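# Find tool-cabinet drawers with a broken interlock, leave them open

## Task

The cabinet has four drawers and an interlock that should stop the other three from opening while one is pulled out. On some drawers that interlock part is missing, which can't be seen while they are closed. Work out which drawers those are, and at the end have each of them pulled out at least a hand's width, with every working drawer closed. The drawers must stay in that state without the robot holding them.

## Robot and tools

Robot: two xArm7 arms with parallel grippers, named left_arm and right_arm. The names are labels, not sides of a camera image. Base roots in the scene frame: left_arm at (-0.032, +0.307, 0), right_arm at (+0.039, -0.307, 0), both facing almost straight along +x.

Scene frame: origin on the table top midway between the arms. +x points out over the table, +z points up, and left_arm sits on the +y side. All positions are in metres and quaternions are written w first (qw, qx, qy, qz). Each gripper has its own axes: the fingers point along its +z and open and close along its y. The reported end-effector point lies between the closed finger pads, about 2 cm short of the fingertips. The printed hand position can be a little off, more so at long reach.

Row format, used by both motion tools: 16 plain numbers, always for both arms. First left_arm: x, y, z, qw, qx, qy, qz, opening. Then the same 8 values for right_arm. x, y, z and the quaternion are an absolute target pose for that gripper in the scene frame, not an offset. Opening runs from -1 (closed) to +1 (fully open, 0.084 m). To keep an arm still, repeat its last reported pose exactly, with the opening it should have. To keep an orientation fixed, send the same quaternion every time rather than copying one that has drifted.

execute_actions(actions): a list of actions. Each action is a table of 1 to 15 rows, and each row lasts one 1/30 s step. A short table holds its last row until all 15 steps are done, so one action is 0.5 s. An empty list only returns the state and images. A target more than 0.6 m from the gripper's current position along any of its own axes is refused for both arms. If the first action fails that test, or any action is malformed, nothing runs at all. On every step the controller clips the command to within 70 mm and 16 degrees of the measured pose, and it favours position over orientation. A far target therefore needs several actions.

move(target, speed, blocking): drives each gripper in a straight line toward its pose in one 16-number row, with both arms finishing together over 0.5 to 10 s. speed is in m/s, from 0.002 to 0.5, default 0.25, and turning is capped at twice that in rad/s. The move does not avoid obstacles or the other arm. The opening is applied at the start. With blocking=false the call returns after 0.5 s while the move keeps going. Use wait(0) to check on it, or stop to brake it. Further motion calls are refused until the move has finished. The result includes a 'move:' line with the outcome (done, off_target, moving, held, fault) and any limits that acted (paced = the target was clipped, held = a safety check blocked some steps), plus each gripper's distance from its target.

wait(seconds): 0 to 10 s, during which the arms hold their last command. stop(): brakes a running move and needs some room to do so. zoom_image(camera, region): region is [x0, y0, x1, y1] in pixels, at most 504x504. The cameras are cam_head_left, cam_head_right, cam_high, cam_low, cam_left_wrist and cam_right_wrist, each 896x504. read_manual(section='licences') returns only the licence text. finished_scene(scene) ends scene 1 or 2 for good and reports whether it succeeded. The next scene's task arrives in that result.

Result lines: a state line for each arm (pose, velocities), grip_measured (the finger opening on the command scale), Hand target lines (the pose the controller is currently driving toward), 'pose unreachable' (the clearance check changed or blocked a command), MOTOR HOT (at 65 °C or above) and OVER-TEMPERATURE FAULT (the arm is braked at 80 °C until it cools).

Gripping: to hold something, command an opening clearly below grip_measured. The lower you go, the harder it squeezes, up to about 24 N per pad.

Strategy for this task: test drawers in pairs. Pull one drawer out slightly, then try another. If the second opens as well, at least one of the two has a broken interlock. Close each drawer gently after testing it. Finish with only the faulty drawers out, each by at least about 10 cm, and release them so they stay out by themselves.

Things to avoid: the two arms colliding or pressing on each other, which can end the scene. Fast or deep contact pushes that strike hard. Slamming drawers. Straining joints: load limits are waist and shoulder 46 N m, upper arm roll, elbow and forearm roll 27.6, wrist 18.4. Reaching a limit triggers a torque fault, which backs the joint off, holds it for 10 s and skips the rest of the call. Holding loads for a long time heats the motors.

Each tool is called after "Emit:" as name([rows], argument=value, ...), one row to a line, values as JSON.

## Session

Emit:
execute_actions(actions=[])

Scene clock: 0.00 s.
left_arm: end_effector_position=(+0.5629, +0.4528, +0.2797) grip_measured=+1.00 end_effector_quat_wxyz=(+0.065, -0.267, +0.955, -0.109) end_effector_velocity=(+0.000, +0.000, +0.000) end_effector_angular_velocity=(+0.000, -0.001, +0.000) | right_arm: end_effector_position=(+0.2873, -0.6586, +0.1692) grip_measured=+1.00 end_effector_quat_wxyz=(-0.163, -0.422, +0.882, +0.131) end_effector_velocity=(+0.000, +0.000, -0.000) end_effector_angular_velocity=(+0.001, -0.000, +0.003)
Joint positions: left_arm=[ 0.403  0.37  -0.091  1.699 -0.203  1.213  2.968  0.084] | right_arm=[-0.945  0.202  0.1    1.208 -0.254  1.37   1.524  0.084]
Joint velocities: left_arm=[-0.     0.    -0.     0.     0.    -0.001 -0.    -0.   ] | right_arm=[ 0.     0.     0.    -0.001 -0.    -0.001 -0.002  0.   ]
Hand target (left_arm): +0.563, +0.453, +0.280; +0.065, -0.267, +0.955, -0.109
Hand target (right_arm): +0.287, -0.659, +0.169; -0.163, -0.422, +0.882, +0.131

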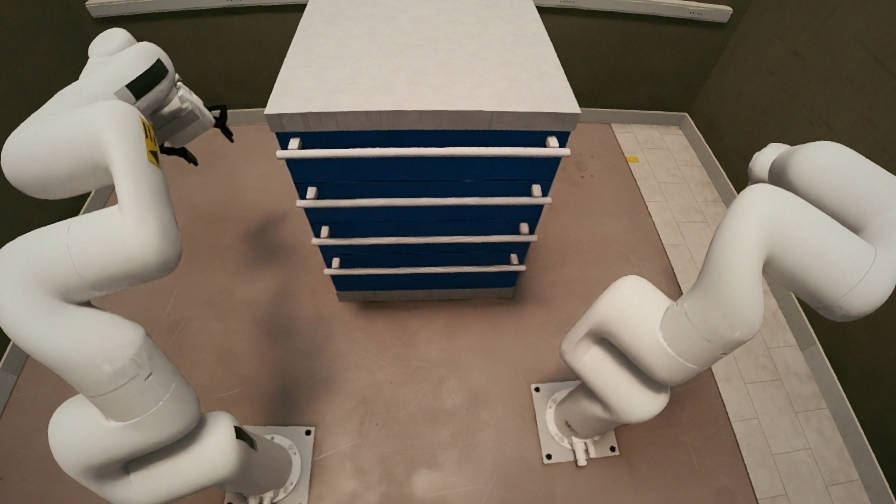

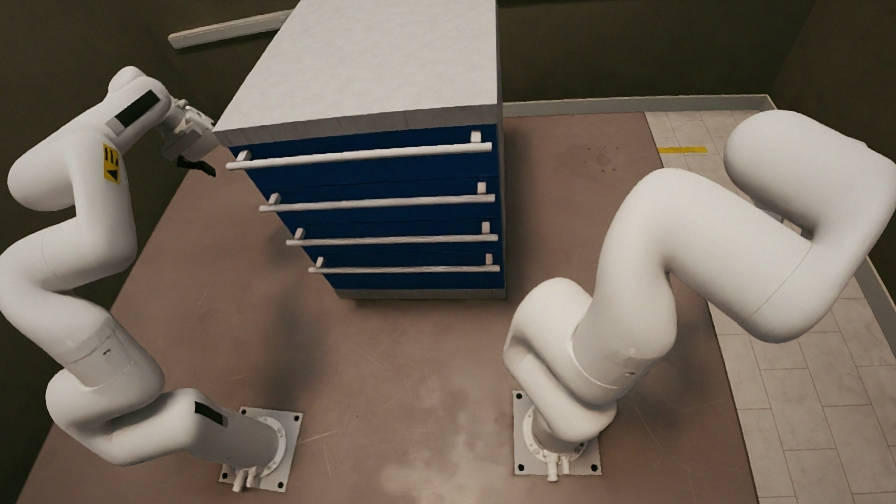

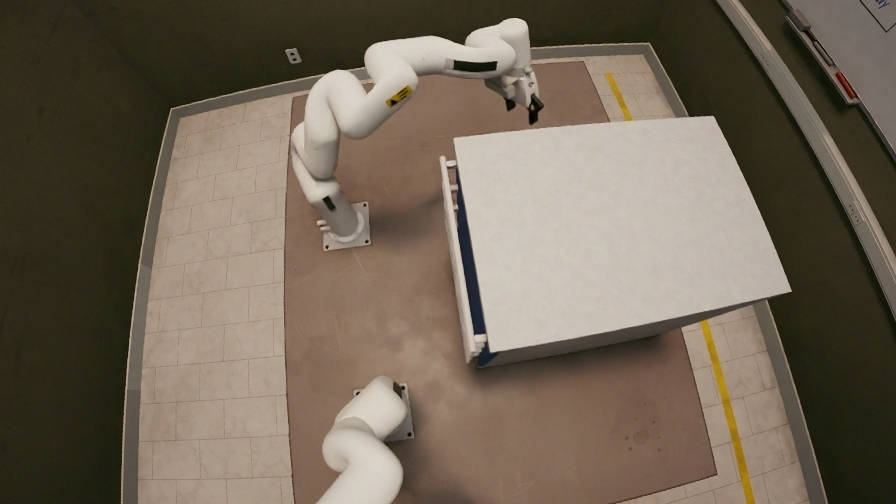

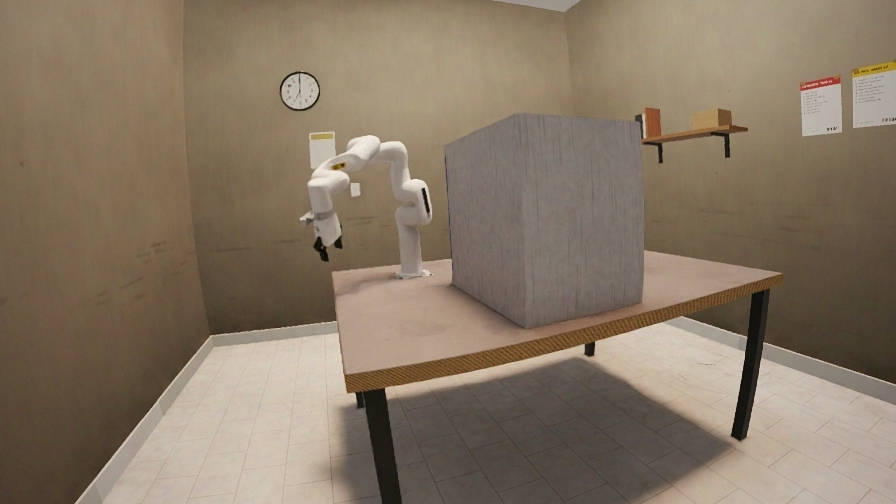

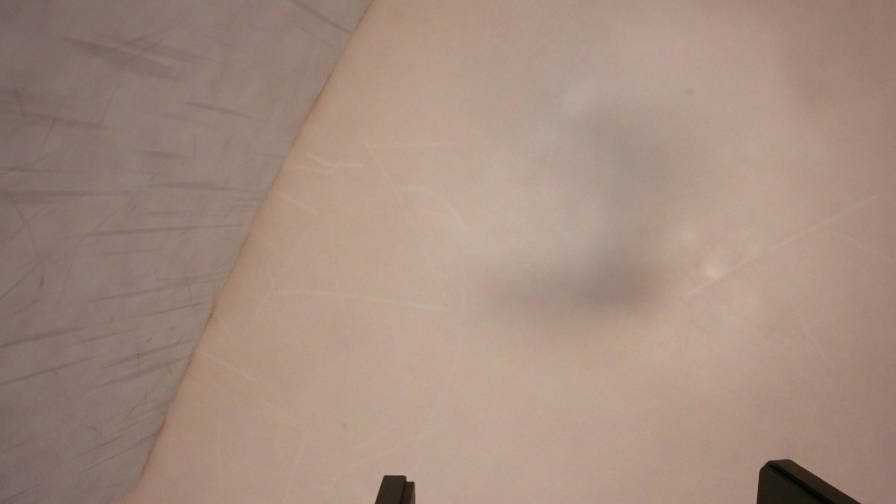

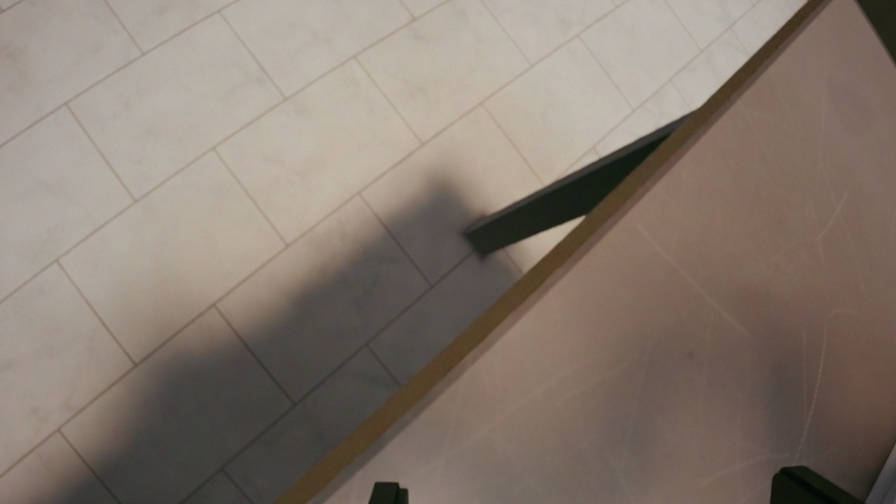

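Emit:
move(target=[0.297,0.30,0.185,0.5,0.5,-0.5,0.5,-0.4,0.297,-0.31,0.285,0.5,-0.5,0.5,0.5,-0.4], speed=0.4)

Scene clock: 40.70 s.
left_arm: end_effector_position=(+0.2974, +0.3012, +0.1862) grip_measured=-0.42 end_effector_quat_wxyz=(+0.497, +0.501, -0.500, +0.502) end_effector_velocity=(-0.002, -0.001, -0.001) end_effector_angular_velocity=(-0.005, +0.005, +0.002) | right_arm: end_effector_position=(+0.2968, -0.3105, +0.2848) grip_measured=-0.42 end_effector_quat_wxyz=(+0.500, -0.500, +0.501, +0.499) end_effector_velocity=(-0.000, +0.002, +0.000) end_effector_angular_velocity=(+0.007, -0.001, +0.002)
Joint positions: left_arm=[ 0.722  0.373 -0.026  0.869 -0.945  1.868  2.743  0.026] | right_arm=[-1.012  0.004  0.131  0.718  0.851  2.086  0.515  0.026]
Joint velocities: left_arm=[ 0.001  0.001  0.001 -0.007 -0.001  0.     0.001 -0.   ] | right_arm=[ 0.002  0.     0.    -0.004  0.003  0.002 -0.003 -0.   ]
Hand target (left_arm): +0.297, +0.301, +0.186; +0.498, +0.501, -0.500, +0.502
Hand target (right_arm): +0.297, -0.310, +0.285; +0.500, -0.500, +0.501, +0.499
Off the commanded pose (left_arm): 0.002 m, 0 deg.
Off the commanded pose (right_arm): 0.001 m, 0 deg.
move: done

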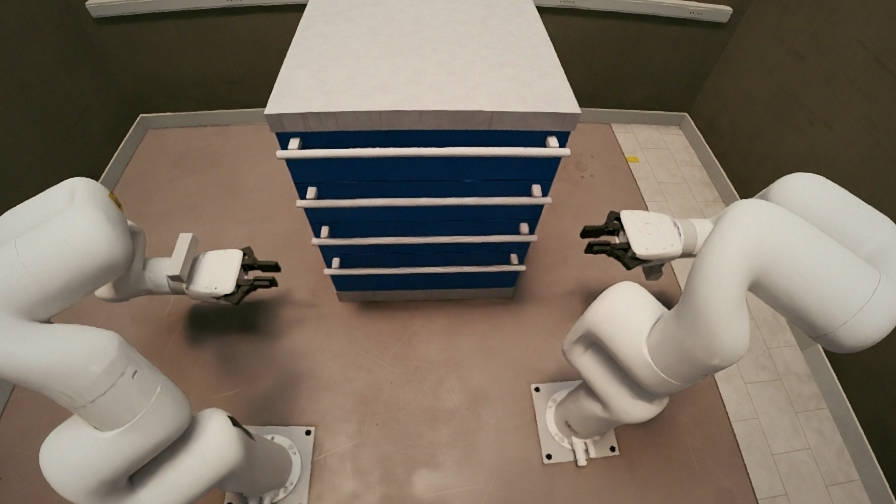

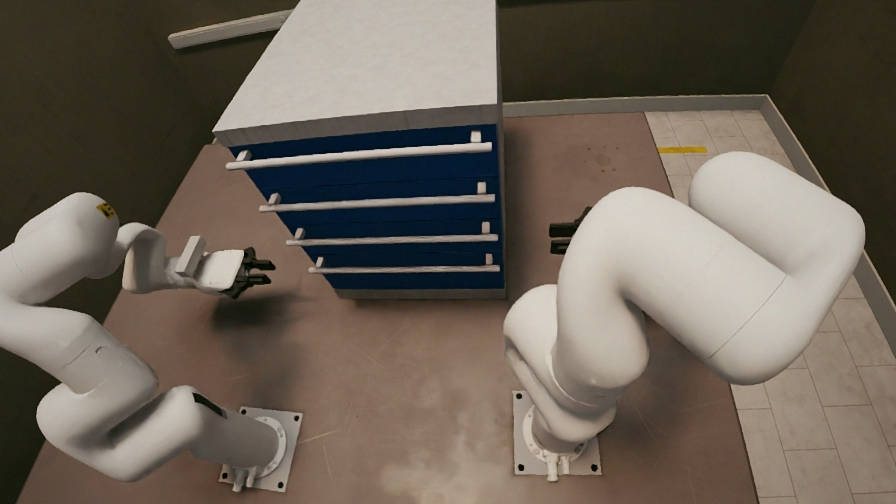

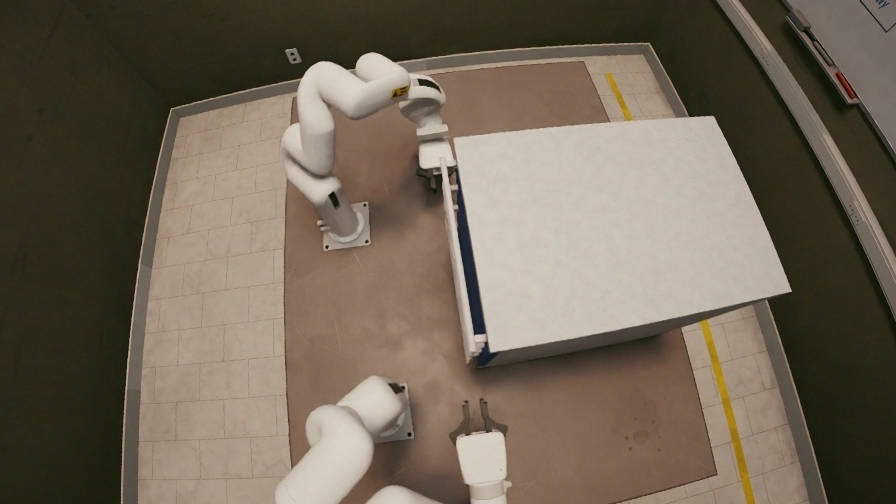

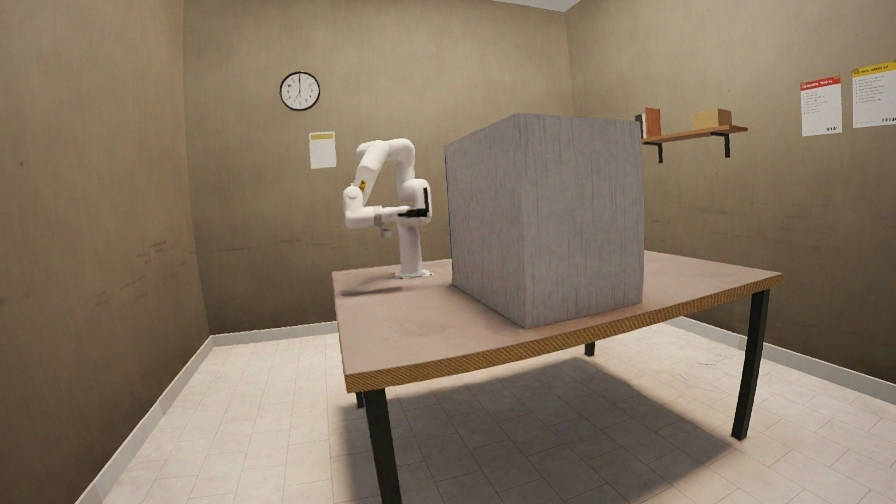

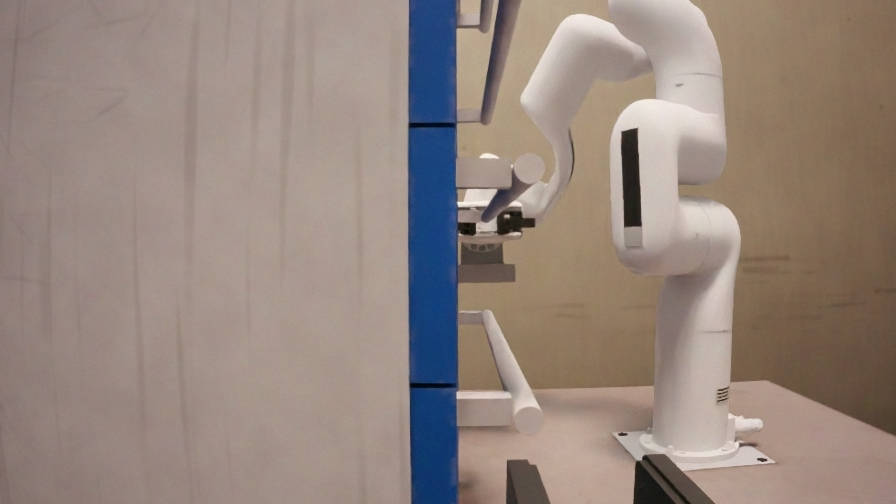

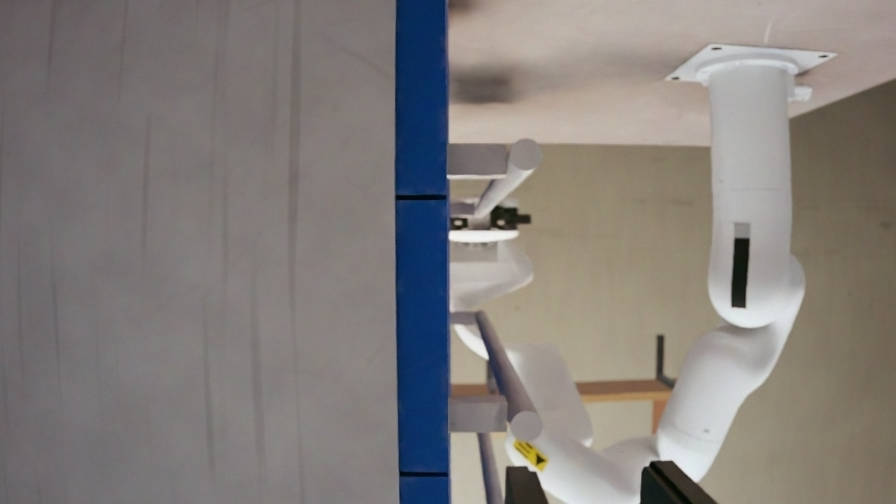

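Emit:
move(target=[0.3005,0.24,0.185,0.5,0.5,-0.5,0.5,-0.4,0.3005,-0.26,0.285,0.5,-0.5,0.5,0.5,-0.4], speed=0.15)

Scene clock: 87.87 s.
left_arm: end_effector_position=(+0.3003, +0.2407, +0.1848) grip_measured=-0.42 end_effector_quat_wxyz=(+0.500, +0.501, -0.500, +0.500) end_effector_velocity=(-0.001, -0.002, +0.000) end_effector_angular_velocity=(-0.002, +0.001, -0.004) | right_arm: end_effector_position=(+0.3006, -0.2603, +0.2850) grip_measured=-0.42 end_effector_quat_wxyz=(+0.500, -0.500, +0.500, +0.500) end_effector_velocity=(-0.001, +0.002, -0.000) end_effector_angular_velocity=(+0.002, +0.002, +0.003)
Joint positions: left_arm=[ 0.645  0.305 -0.089  0.749 -1.057  1.776  2.743  0.026] | right_arm=[-0.957 -0.1    0.187  0.596  0.958  2.033  0.539  0.026]
Joint velocities: left_arm=[-0.003 -0.    -0.003 -0.003 -0.002 -0.001  0.    -0.   ] | right_arm=[ 0.003 -0.001  0.001 -0.003  0.001  0.     0.001 -0.   ]
Hand target (left_arm): +0.300, +0.240, +0.185; +0.500, +0.500, -0.500, +0.500
Hand target (right_arm): +0.300, -0.260, +0.285; +0.500, -0.500, +0.500, +0.500
Off the commanded pose (left_arm): 0.001 m, 0 deg.
Off the commanded pose (right_arm): 0.000 m, 0 deg.
move: done

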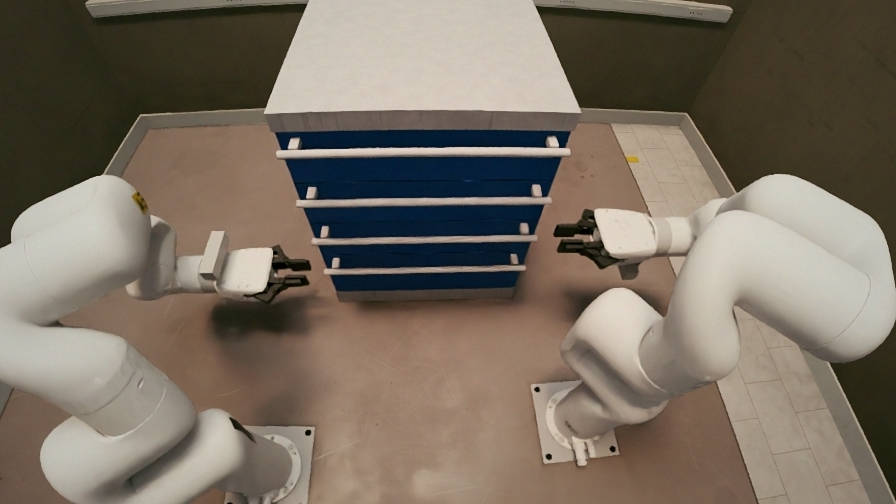

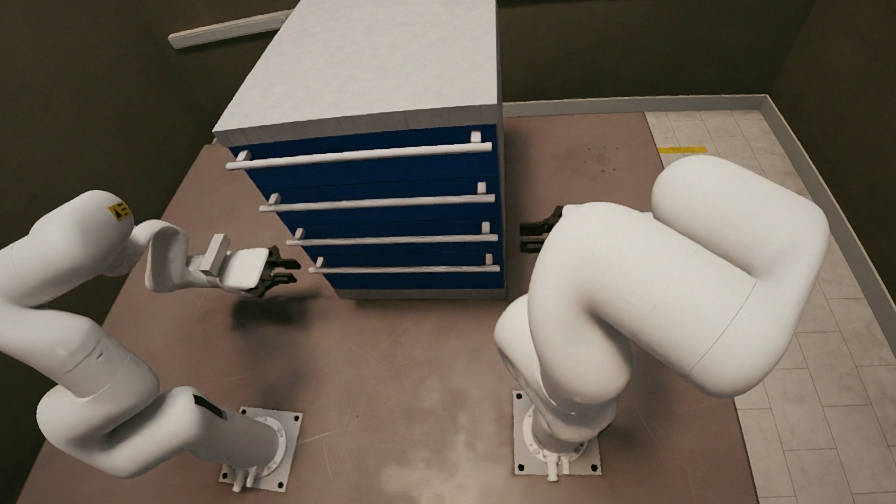

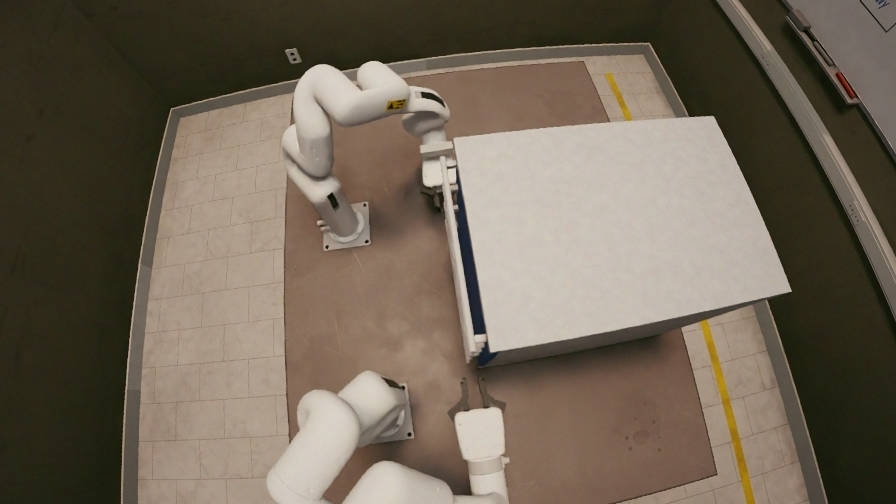

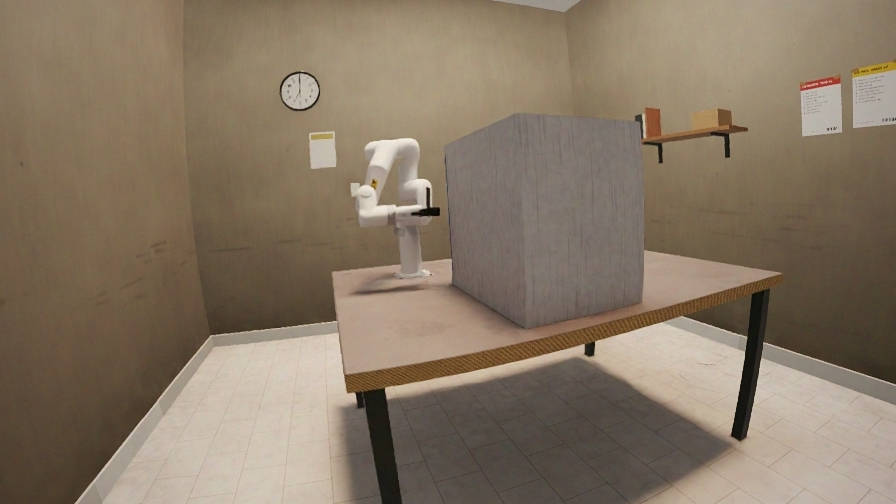

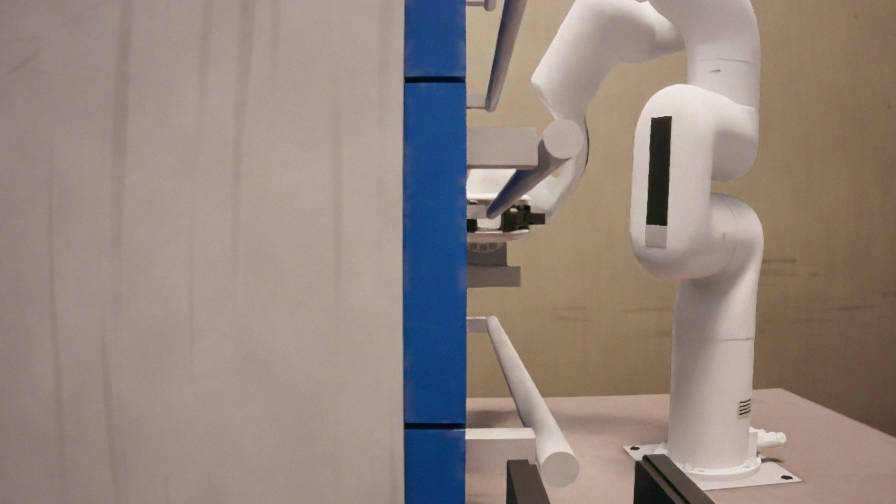

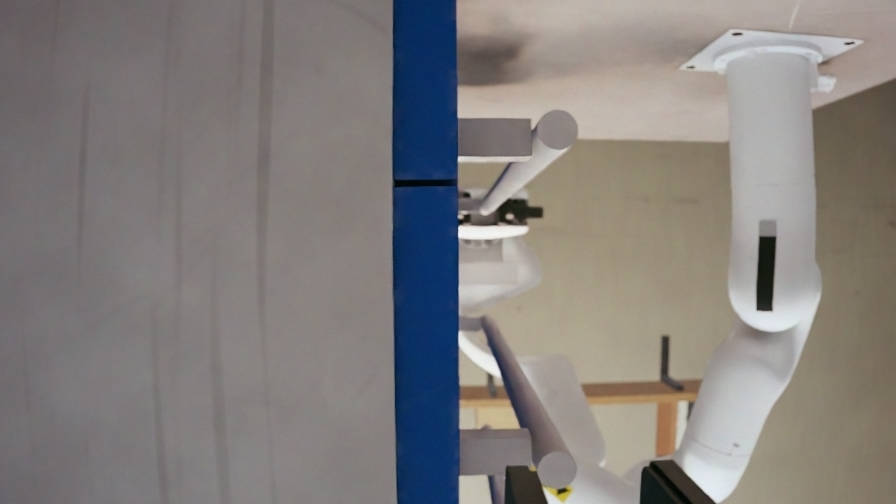

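Emit:
execute_actions([
  [[0.3,0.236,0.185,0.5,0.5,-0.5,0.5,-0.4,0.299,-0.262,0.283,0.5,-0.5,0.5,0.5,-0.4],[0.3,0.232,0.185,0.5,0.5,-0.5,0.5,-0.4,0.297,-0.264,0.281,0.5,-0.5,0.5,0.5,-0.4],[0.3,0.228,0.185,0.5,0.5,-0.5,0.5,-0.4,0.295,-0.267,0.278,0.5,-0.5,0.5,0.5,-0.4],[0.3,0.224,0.185,0.5,0.5,-0.5,0.5,-0.4,0.293,-0.270,0.275,0.5,-0.5,0.5,0.5,-0.4],[0.3,0.220,0.185,0.5,0.5,-0.5,0.5,-0.4,0.291,-0.273,0.272,0.5,-0.5,0.5,0.5,-0.4],[0.3,0.216,0.185,0.5,0.5,-0.5,0.5,-0.4,0.289,-0.276,0.269,0.5,-0.5,0.5,0.5,-0.4],[0.3,0.212,0.185,0.5,0.5,-0.5,0.5,-0.4,0.287,-0.279,0.266,0.5,-0.5,0.5,0.5,-0.4],[0.3,0.208,0.185,0.5,0.5,-0.5,0.5,-0.4,0.285,-0.282,0.263,0.5,-0.5,0.5,0.5,-0.4],[0.3,0.205,0.185,0.5,0.5,-0.5,0.5,-0.4,0.283,-0.285,0.260,0.5,-0.5,0.5,0.5,-0.4],[0.3,0.202,0.185,0.5,0.5,-0.5,0.5,-0.4,0.282,-0.287,0.258,0.5,-0.5,0.5,0.5,-0.4],[0.3,0.200,0.185,0.5,0.5,-0.5,0.5,-0.4,0.281,-0.289,0.256,0.5,-0.5,0.5,0.5,-0.4],[0.3,0.198,0.185,0.5,0.5,-0.5,0.5,-0.4,0.28,-0.29,0.255,0.5,-0.5,0.5,0.5,-0.4]],
  [[0.3,0.198,0.185,0.5,0.5,-0.5,0.5,-0.5,0.28,-0.29,0.255,0.5,-0.5,0.5,0.5,-0.4],[0.3,0.198,0.185,0.5,0.5,-0.5,0.5,-0.55,0.28,-0.29,0.255,0.5,-0.5,0.5,0.5,-0.4],[0.3,0.198,0.185,0.5,0.5,-0.5,0.5,-0.6,0.28,-0.29,0.255,0.5,-0.5,0.5,0.5,-0.4],[0.3,0.198,0.185,0.5,0.5,-0.5,0.5,-0.65,0.28,-0.29,0.255,0.5,-0.5,0.5,0.5,-0.4],[0.3,0.198,0.185,0.5,0.5,-0.5,0.5,-0.7,0.28,-0.29,0.255,0.5,-0.5,0.5,0.5,-0.4],[0.3,0.198,0.185,0.5,0.5,-0.5,0.5,-0.75,0.28,-0.29,0.255,0.5,-0.5,0.5,0.5,-0.4],[0.3,0.198,0.185,0.5,0.5,-0.5,0.5,-0.8,0.28,-0.29,0.255,0.5,-0.5,0.5,0.5,-0.4],[0.3,0.198,0.185,0.5,0.5,-0.5,0.5,-0.87,0.28,-0.29,0.255,0.5,-0.5,0.5,0.5,-0.4],[0.3,0.198,0.185,0.5,0.5,-0.5,0.5,-0.94,0.28,-0.29,0.255,0.5,-0.5,0.5,0.5,-0.4],[0.3,0.198,0.185,0.5,0.5,-0.5,0.5,-1,0.28,-0.29,0.255,0.5,-0.5,0.5,0.5,-0.4]],
])

Scene clock: 127.27 s.
left_arm: end_effector_position=(+0.3004, +0.1984, +0.1850) grip_measured=-0.75 end_effector_quat_wxyz=(+0.499, +0.500, -0.500, +0.500) end_effector_velocity=(-0.000, -0.000, +0.000) end_effector_angular_velocity=(-0.000, +0.000, -0.001) | right_arm: end_effector_position=(+0.2800, -0.2900, +0.2550) grip_measured=-0.42 end_effector_quat_wxyz=(+0.500, -0.500, +0.500, +0.500) end_effector_velocity=(+0.000, -0.001, +0.001) end_effector_angular_velocity=(+0.002, -0.000, -0.002)
Joint positions: left_arm=[ 0.588  0.261 -0.141  0.676 -1.15   1.714  2.747  0.011] | right_arm=[-1.005  0.004  0.14   0.616  0.827  2.014  0.437  0.026]
Joint velocities: left_arm=[-0.001 -0.    -0.    -0.     0.     0.     0.    -0.   ] | right_arm=[-0.002  0.001 -0.     0.001  0.     0.003  0.    -0.   ]
Hand target (left_arm): +0.300, +0.198, +0.185; +0.500, +0.500, -0.500, +0.500
Hand target (right_arm): +0.280, -0.290, +0.255; +0.500, -0.500, +0.500, +0.500
Off the commanded pose (left_arm): 0.001 m, 0 deg.
Off the commanded pose (right_arm): 0.000 m, 0 deg.

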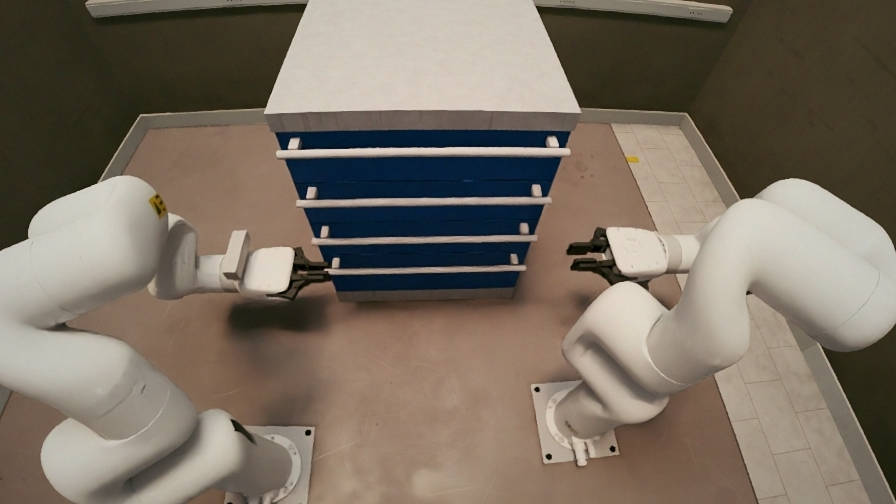

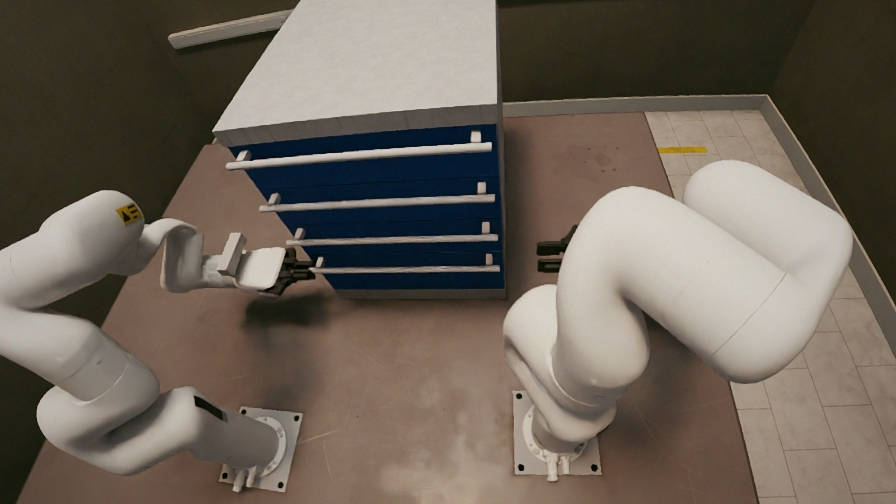

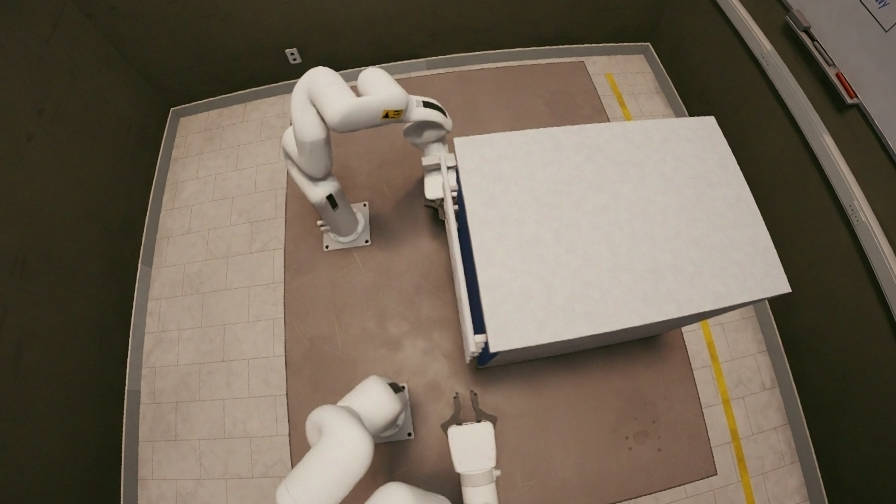

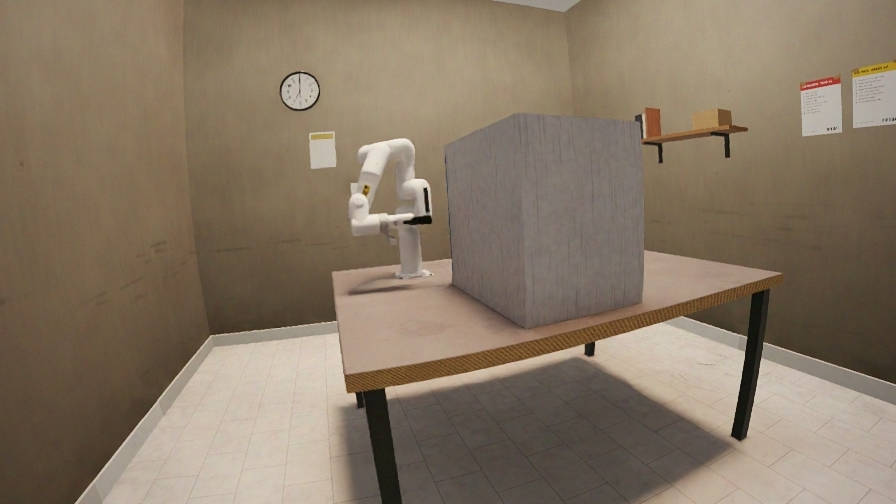

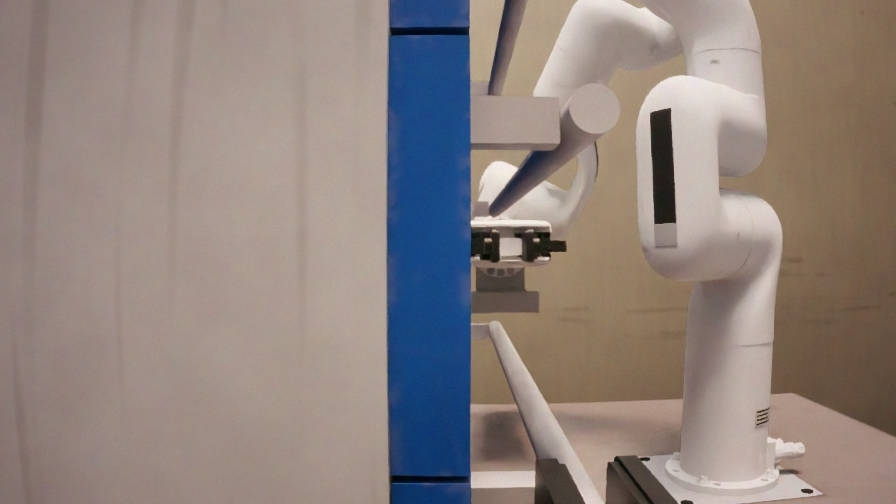

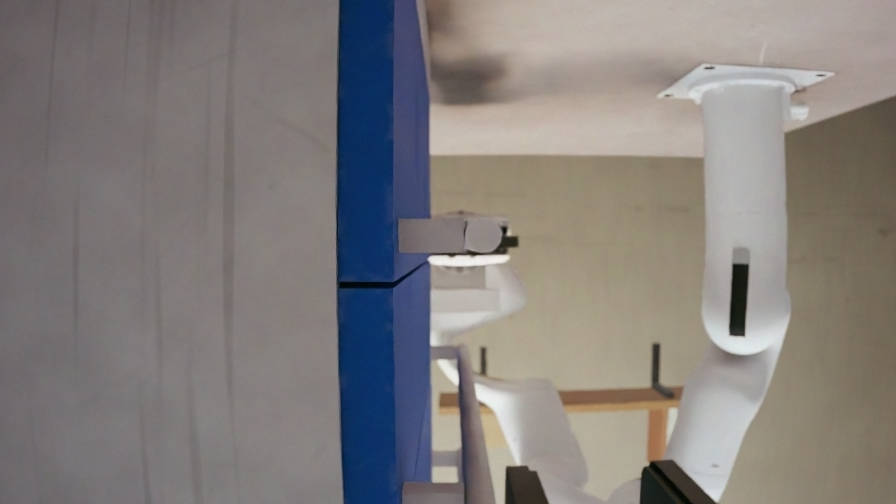

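Emit:
zoom_image(camera="cam_head_left", region=[270,230,390,300])

Region (270, 230, 390, 300) of cam_head_left's 896x504 image, scaled by 4.200, with more detail than that image has; it fills the top 294 rows of this view, and the rest is white.

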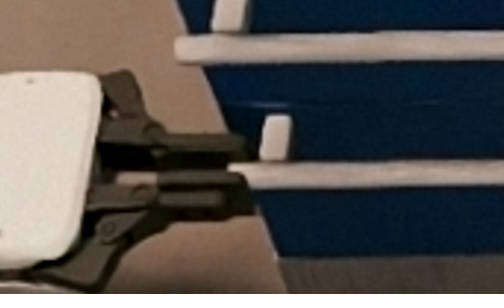

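Emit:
move(target=[0.19,0.198,0.185,0.5,0.5,-0.5,0.5,-1,0.28,-0.29,0.255,0.5,-0.5,0.5,0.5,-0.4], speed=0.14)

Scene clock: 136.77 s.
left_arm: end_effector_position=(+0.1903, +0.1980, +0.1847) grip_measured=-0.75 end_effector_quat_wxyz=(+0.500, +0.500, -0.501, +0.500) end_effector_velocity=(-0.002, +0.000, +0.000) end_effector_angular_velocity=(-0.002, +0.002, +0.000) | right_arm: end_effector_position=(+0.2800, -0.2900, +0.2550) grip_measured=-0.42 end_effector_quat_wxyz=(+0.500, -0.500, +0.500, +0.500) end_effector_velocity=(+0.000, +0.000, +0.000) end_effector_angular_velocity=(+0.001, -0.000, +0.001)
Joint positions: left_arm=[ 0.677  0.041 -0.053  0.368 -0.98   1.755  2.87   0.011] | right_arm=[-1.005  0.004  0.139  0.616  0.827  2.014  0.437  0.026]
Joint velocities: left_arm=[ 0.003 -0.002  0.001 -0.004  0.004  0.002  0.001  0.   ] | right_arm=[0.001 0.    0.    0.001 0.001 0.001 0.    0.   ]
Hand target (left_arm): +0.190, +0.198, +0.185; +0.500, +0.500, -0.500, +0.500
Hand target (right_arm): +0.280, -0.290, +0.255; +0.500, -0.500, +0.500, +0.500
Off the commanded pose (left_arm): 0.000 m, 0 deg.
Off the commanded pose (right_arm): 0.000 m, 0 deg.
move: done

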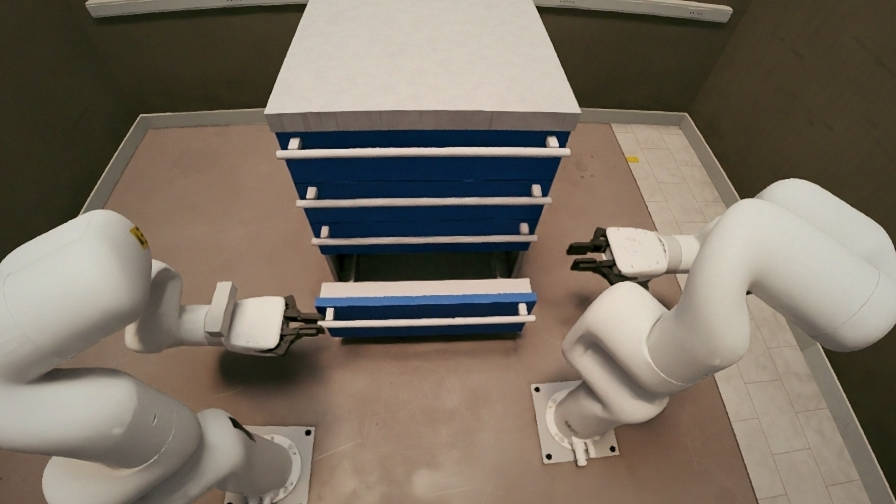

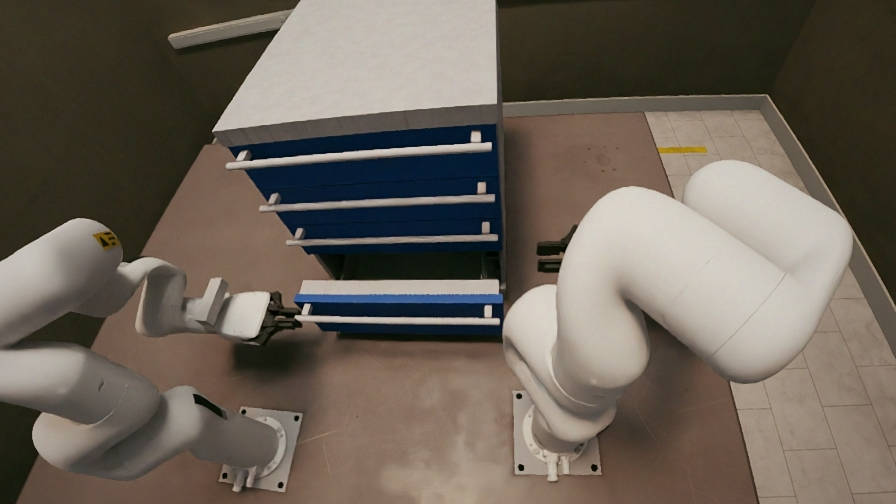

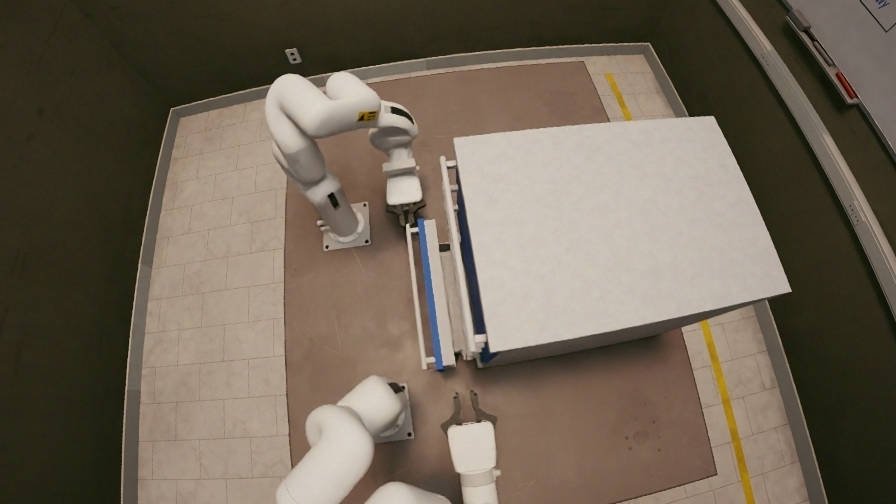

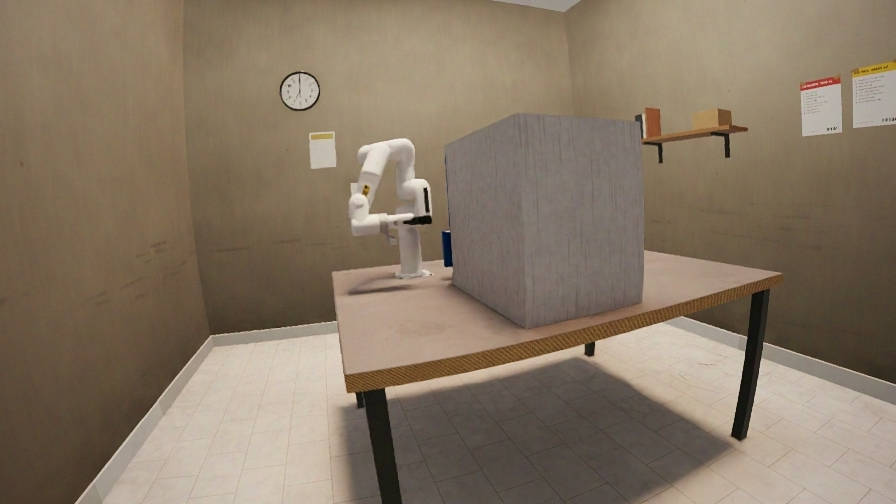

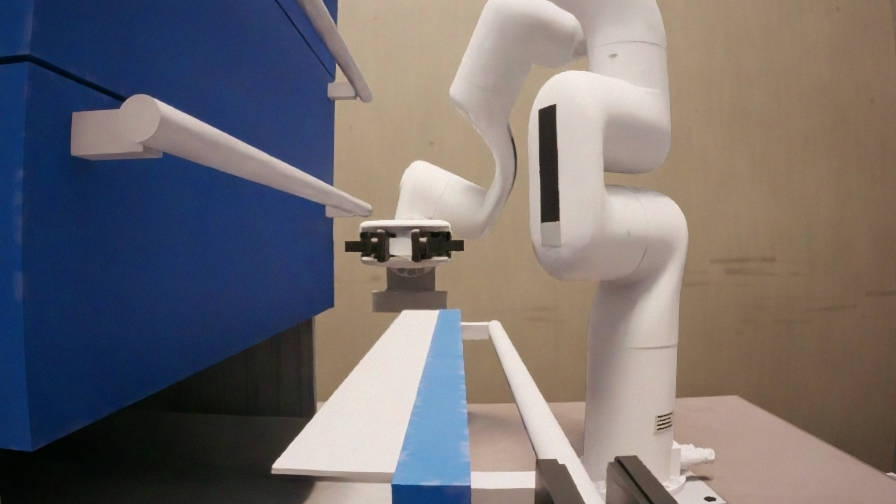

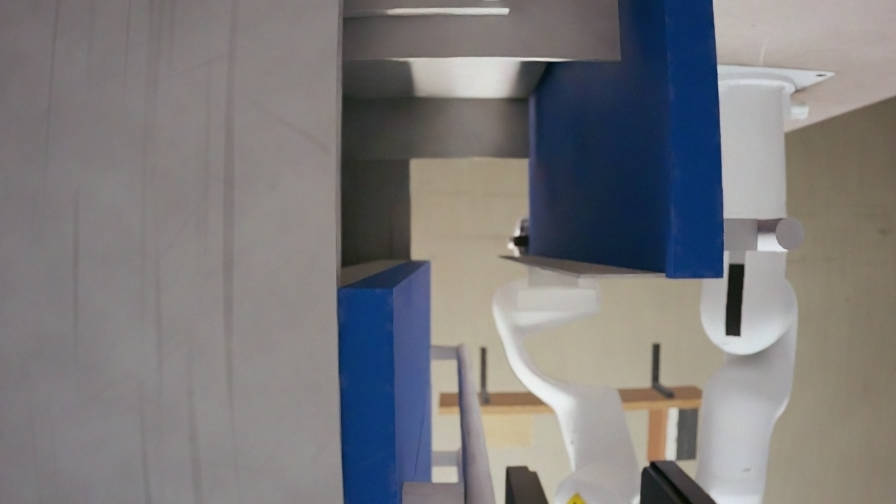

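Emit:
zoom_image(camera="cam_head_right", region=[450,235,530,305])

Emit:
zoom_image(camera="cam_high", region=[410,310,510,390])

Region (450, 235, 530, 305) of cam_head_right's 896x504 image, scaled by 6.300, with more detail than that image has; it fills the top 441 rows of this view, and the rest is white.

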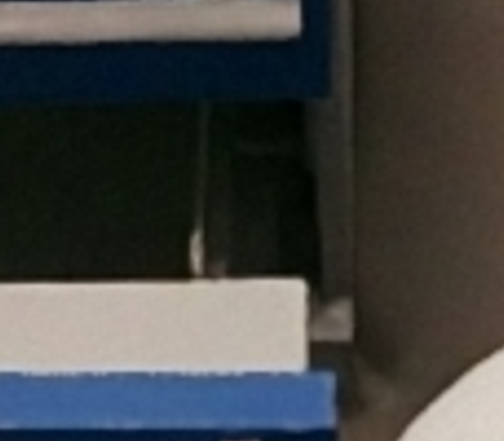

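Region (410, 310, 510, 390) of cam_high's 896x504 image, scaled by 5.040, with more detail than that image has; it fills the top 403 rows of this view, and the rest is white.

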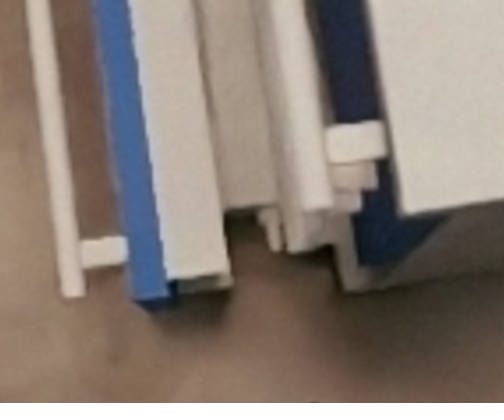

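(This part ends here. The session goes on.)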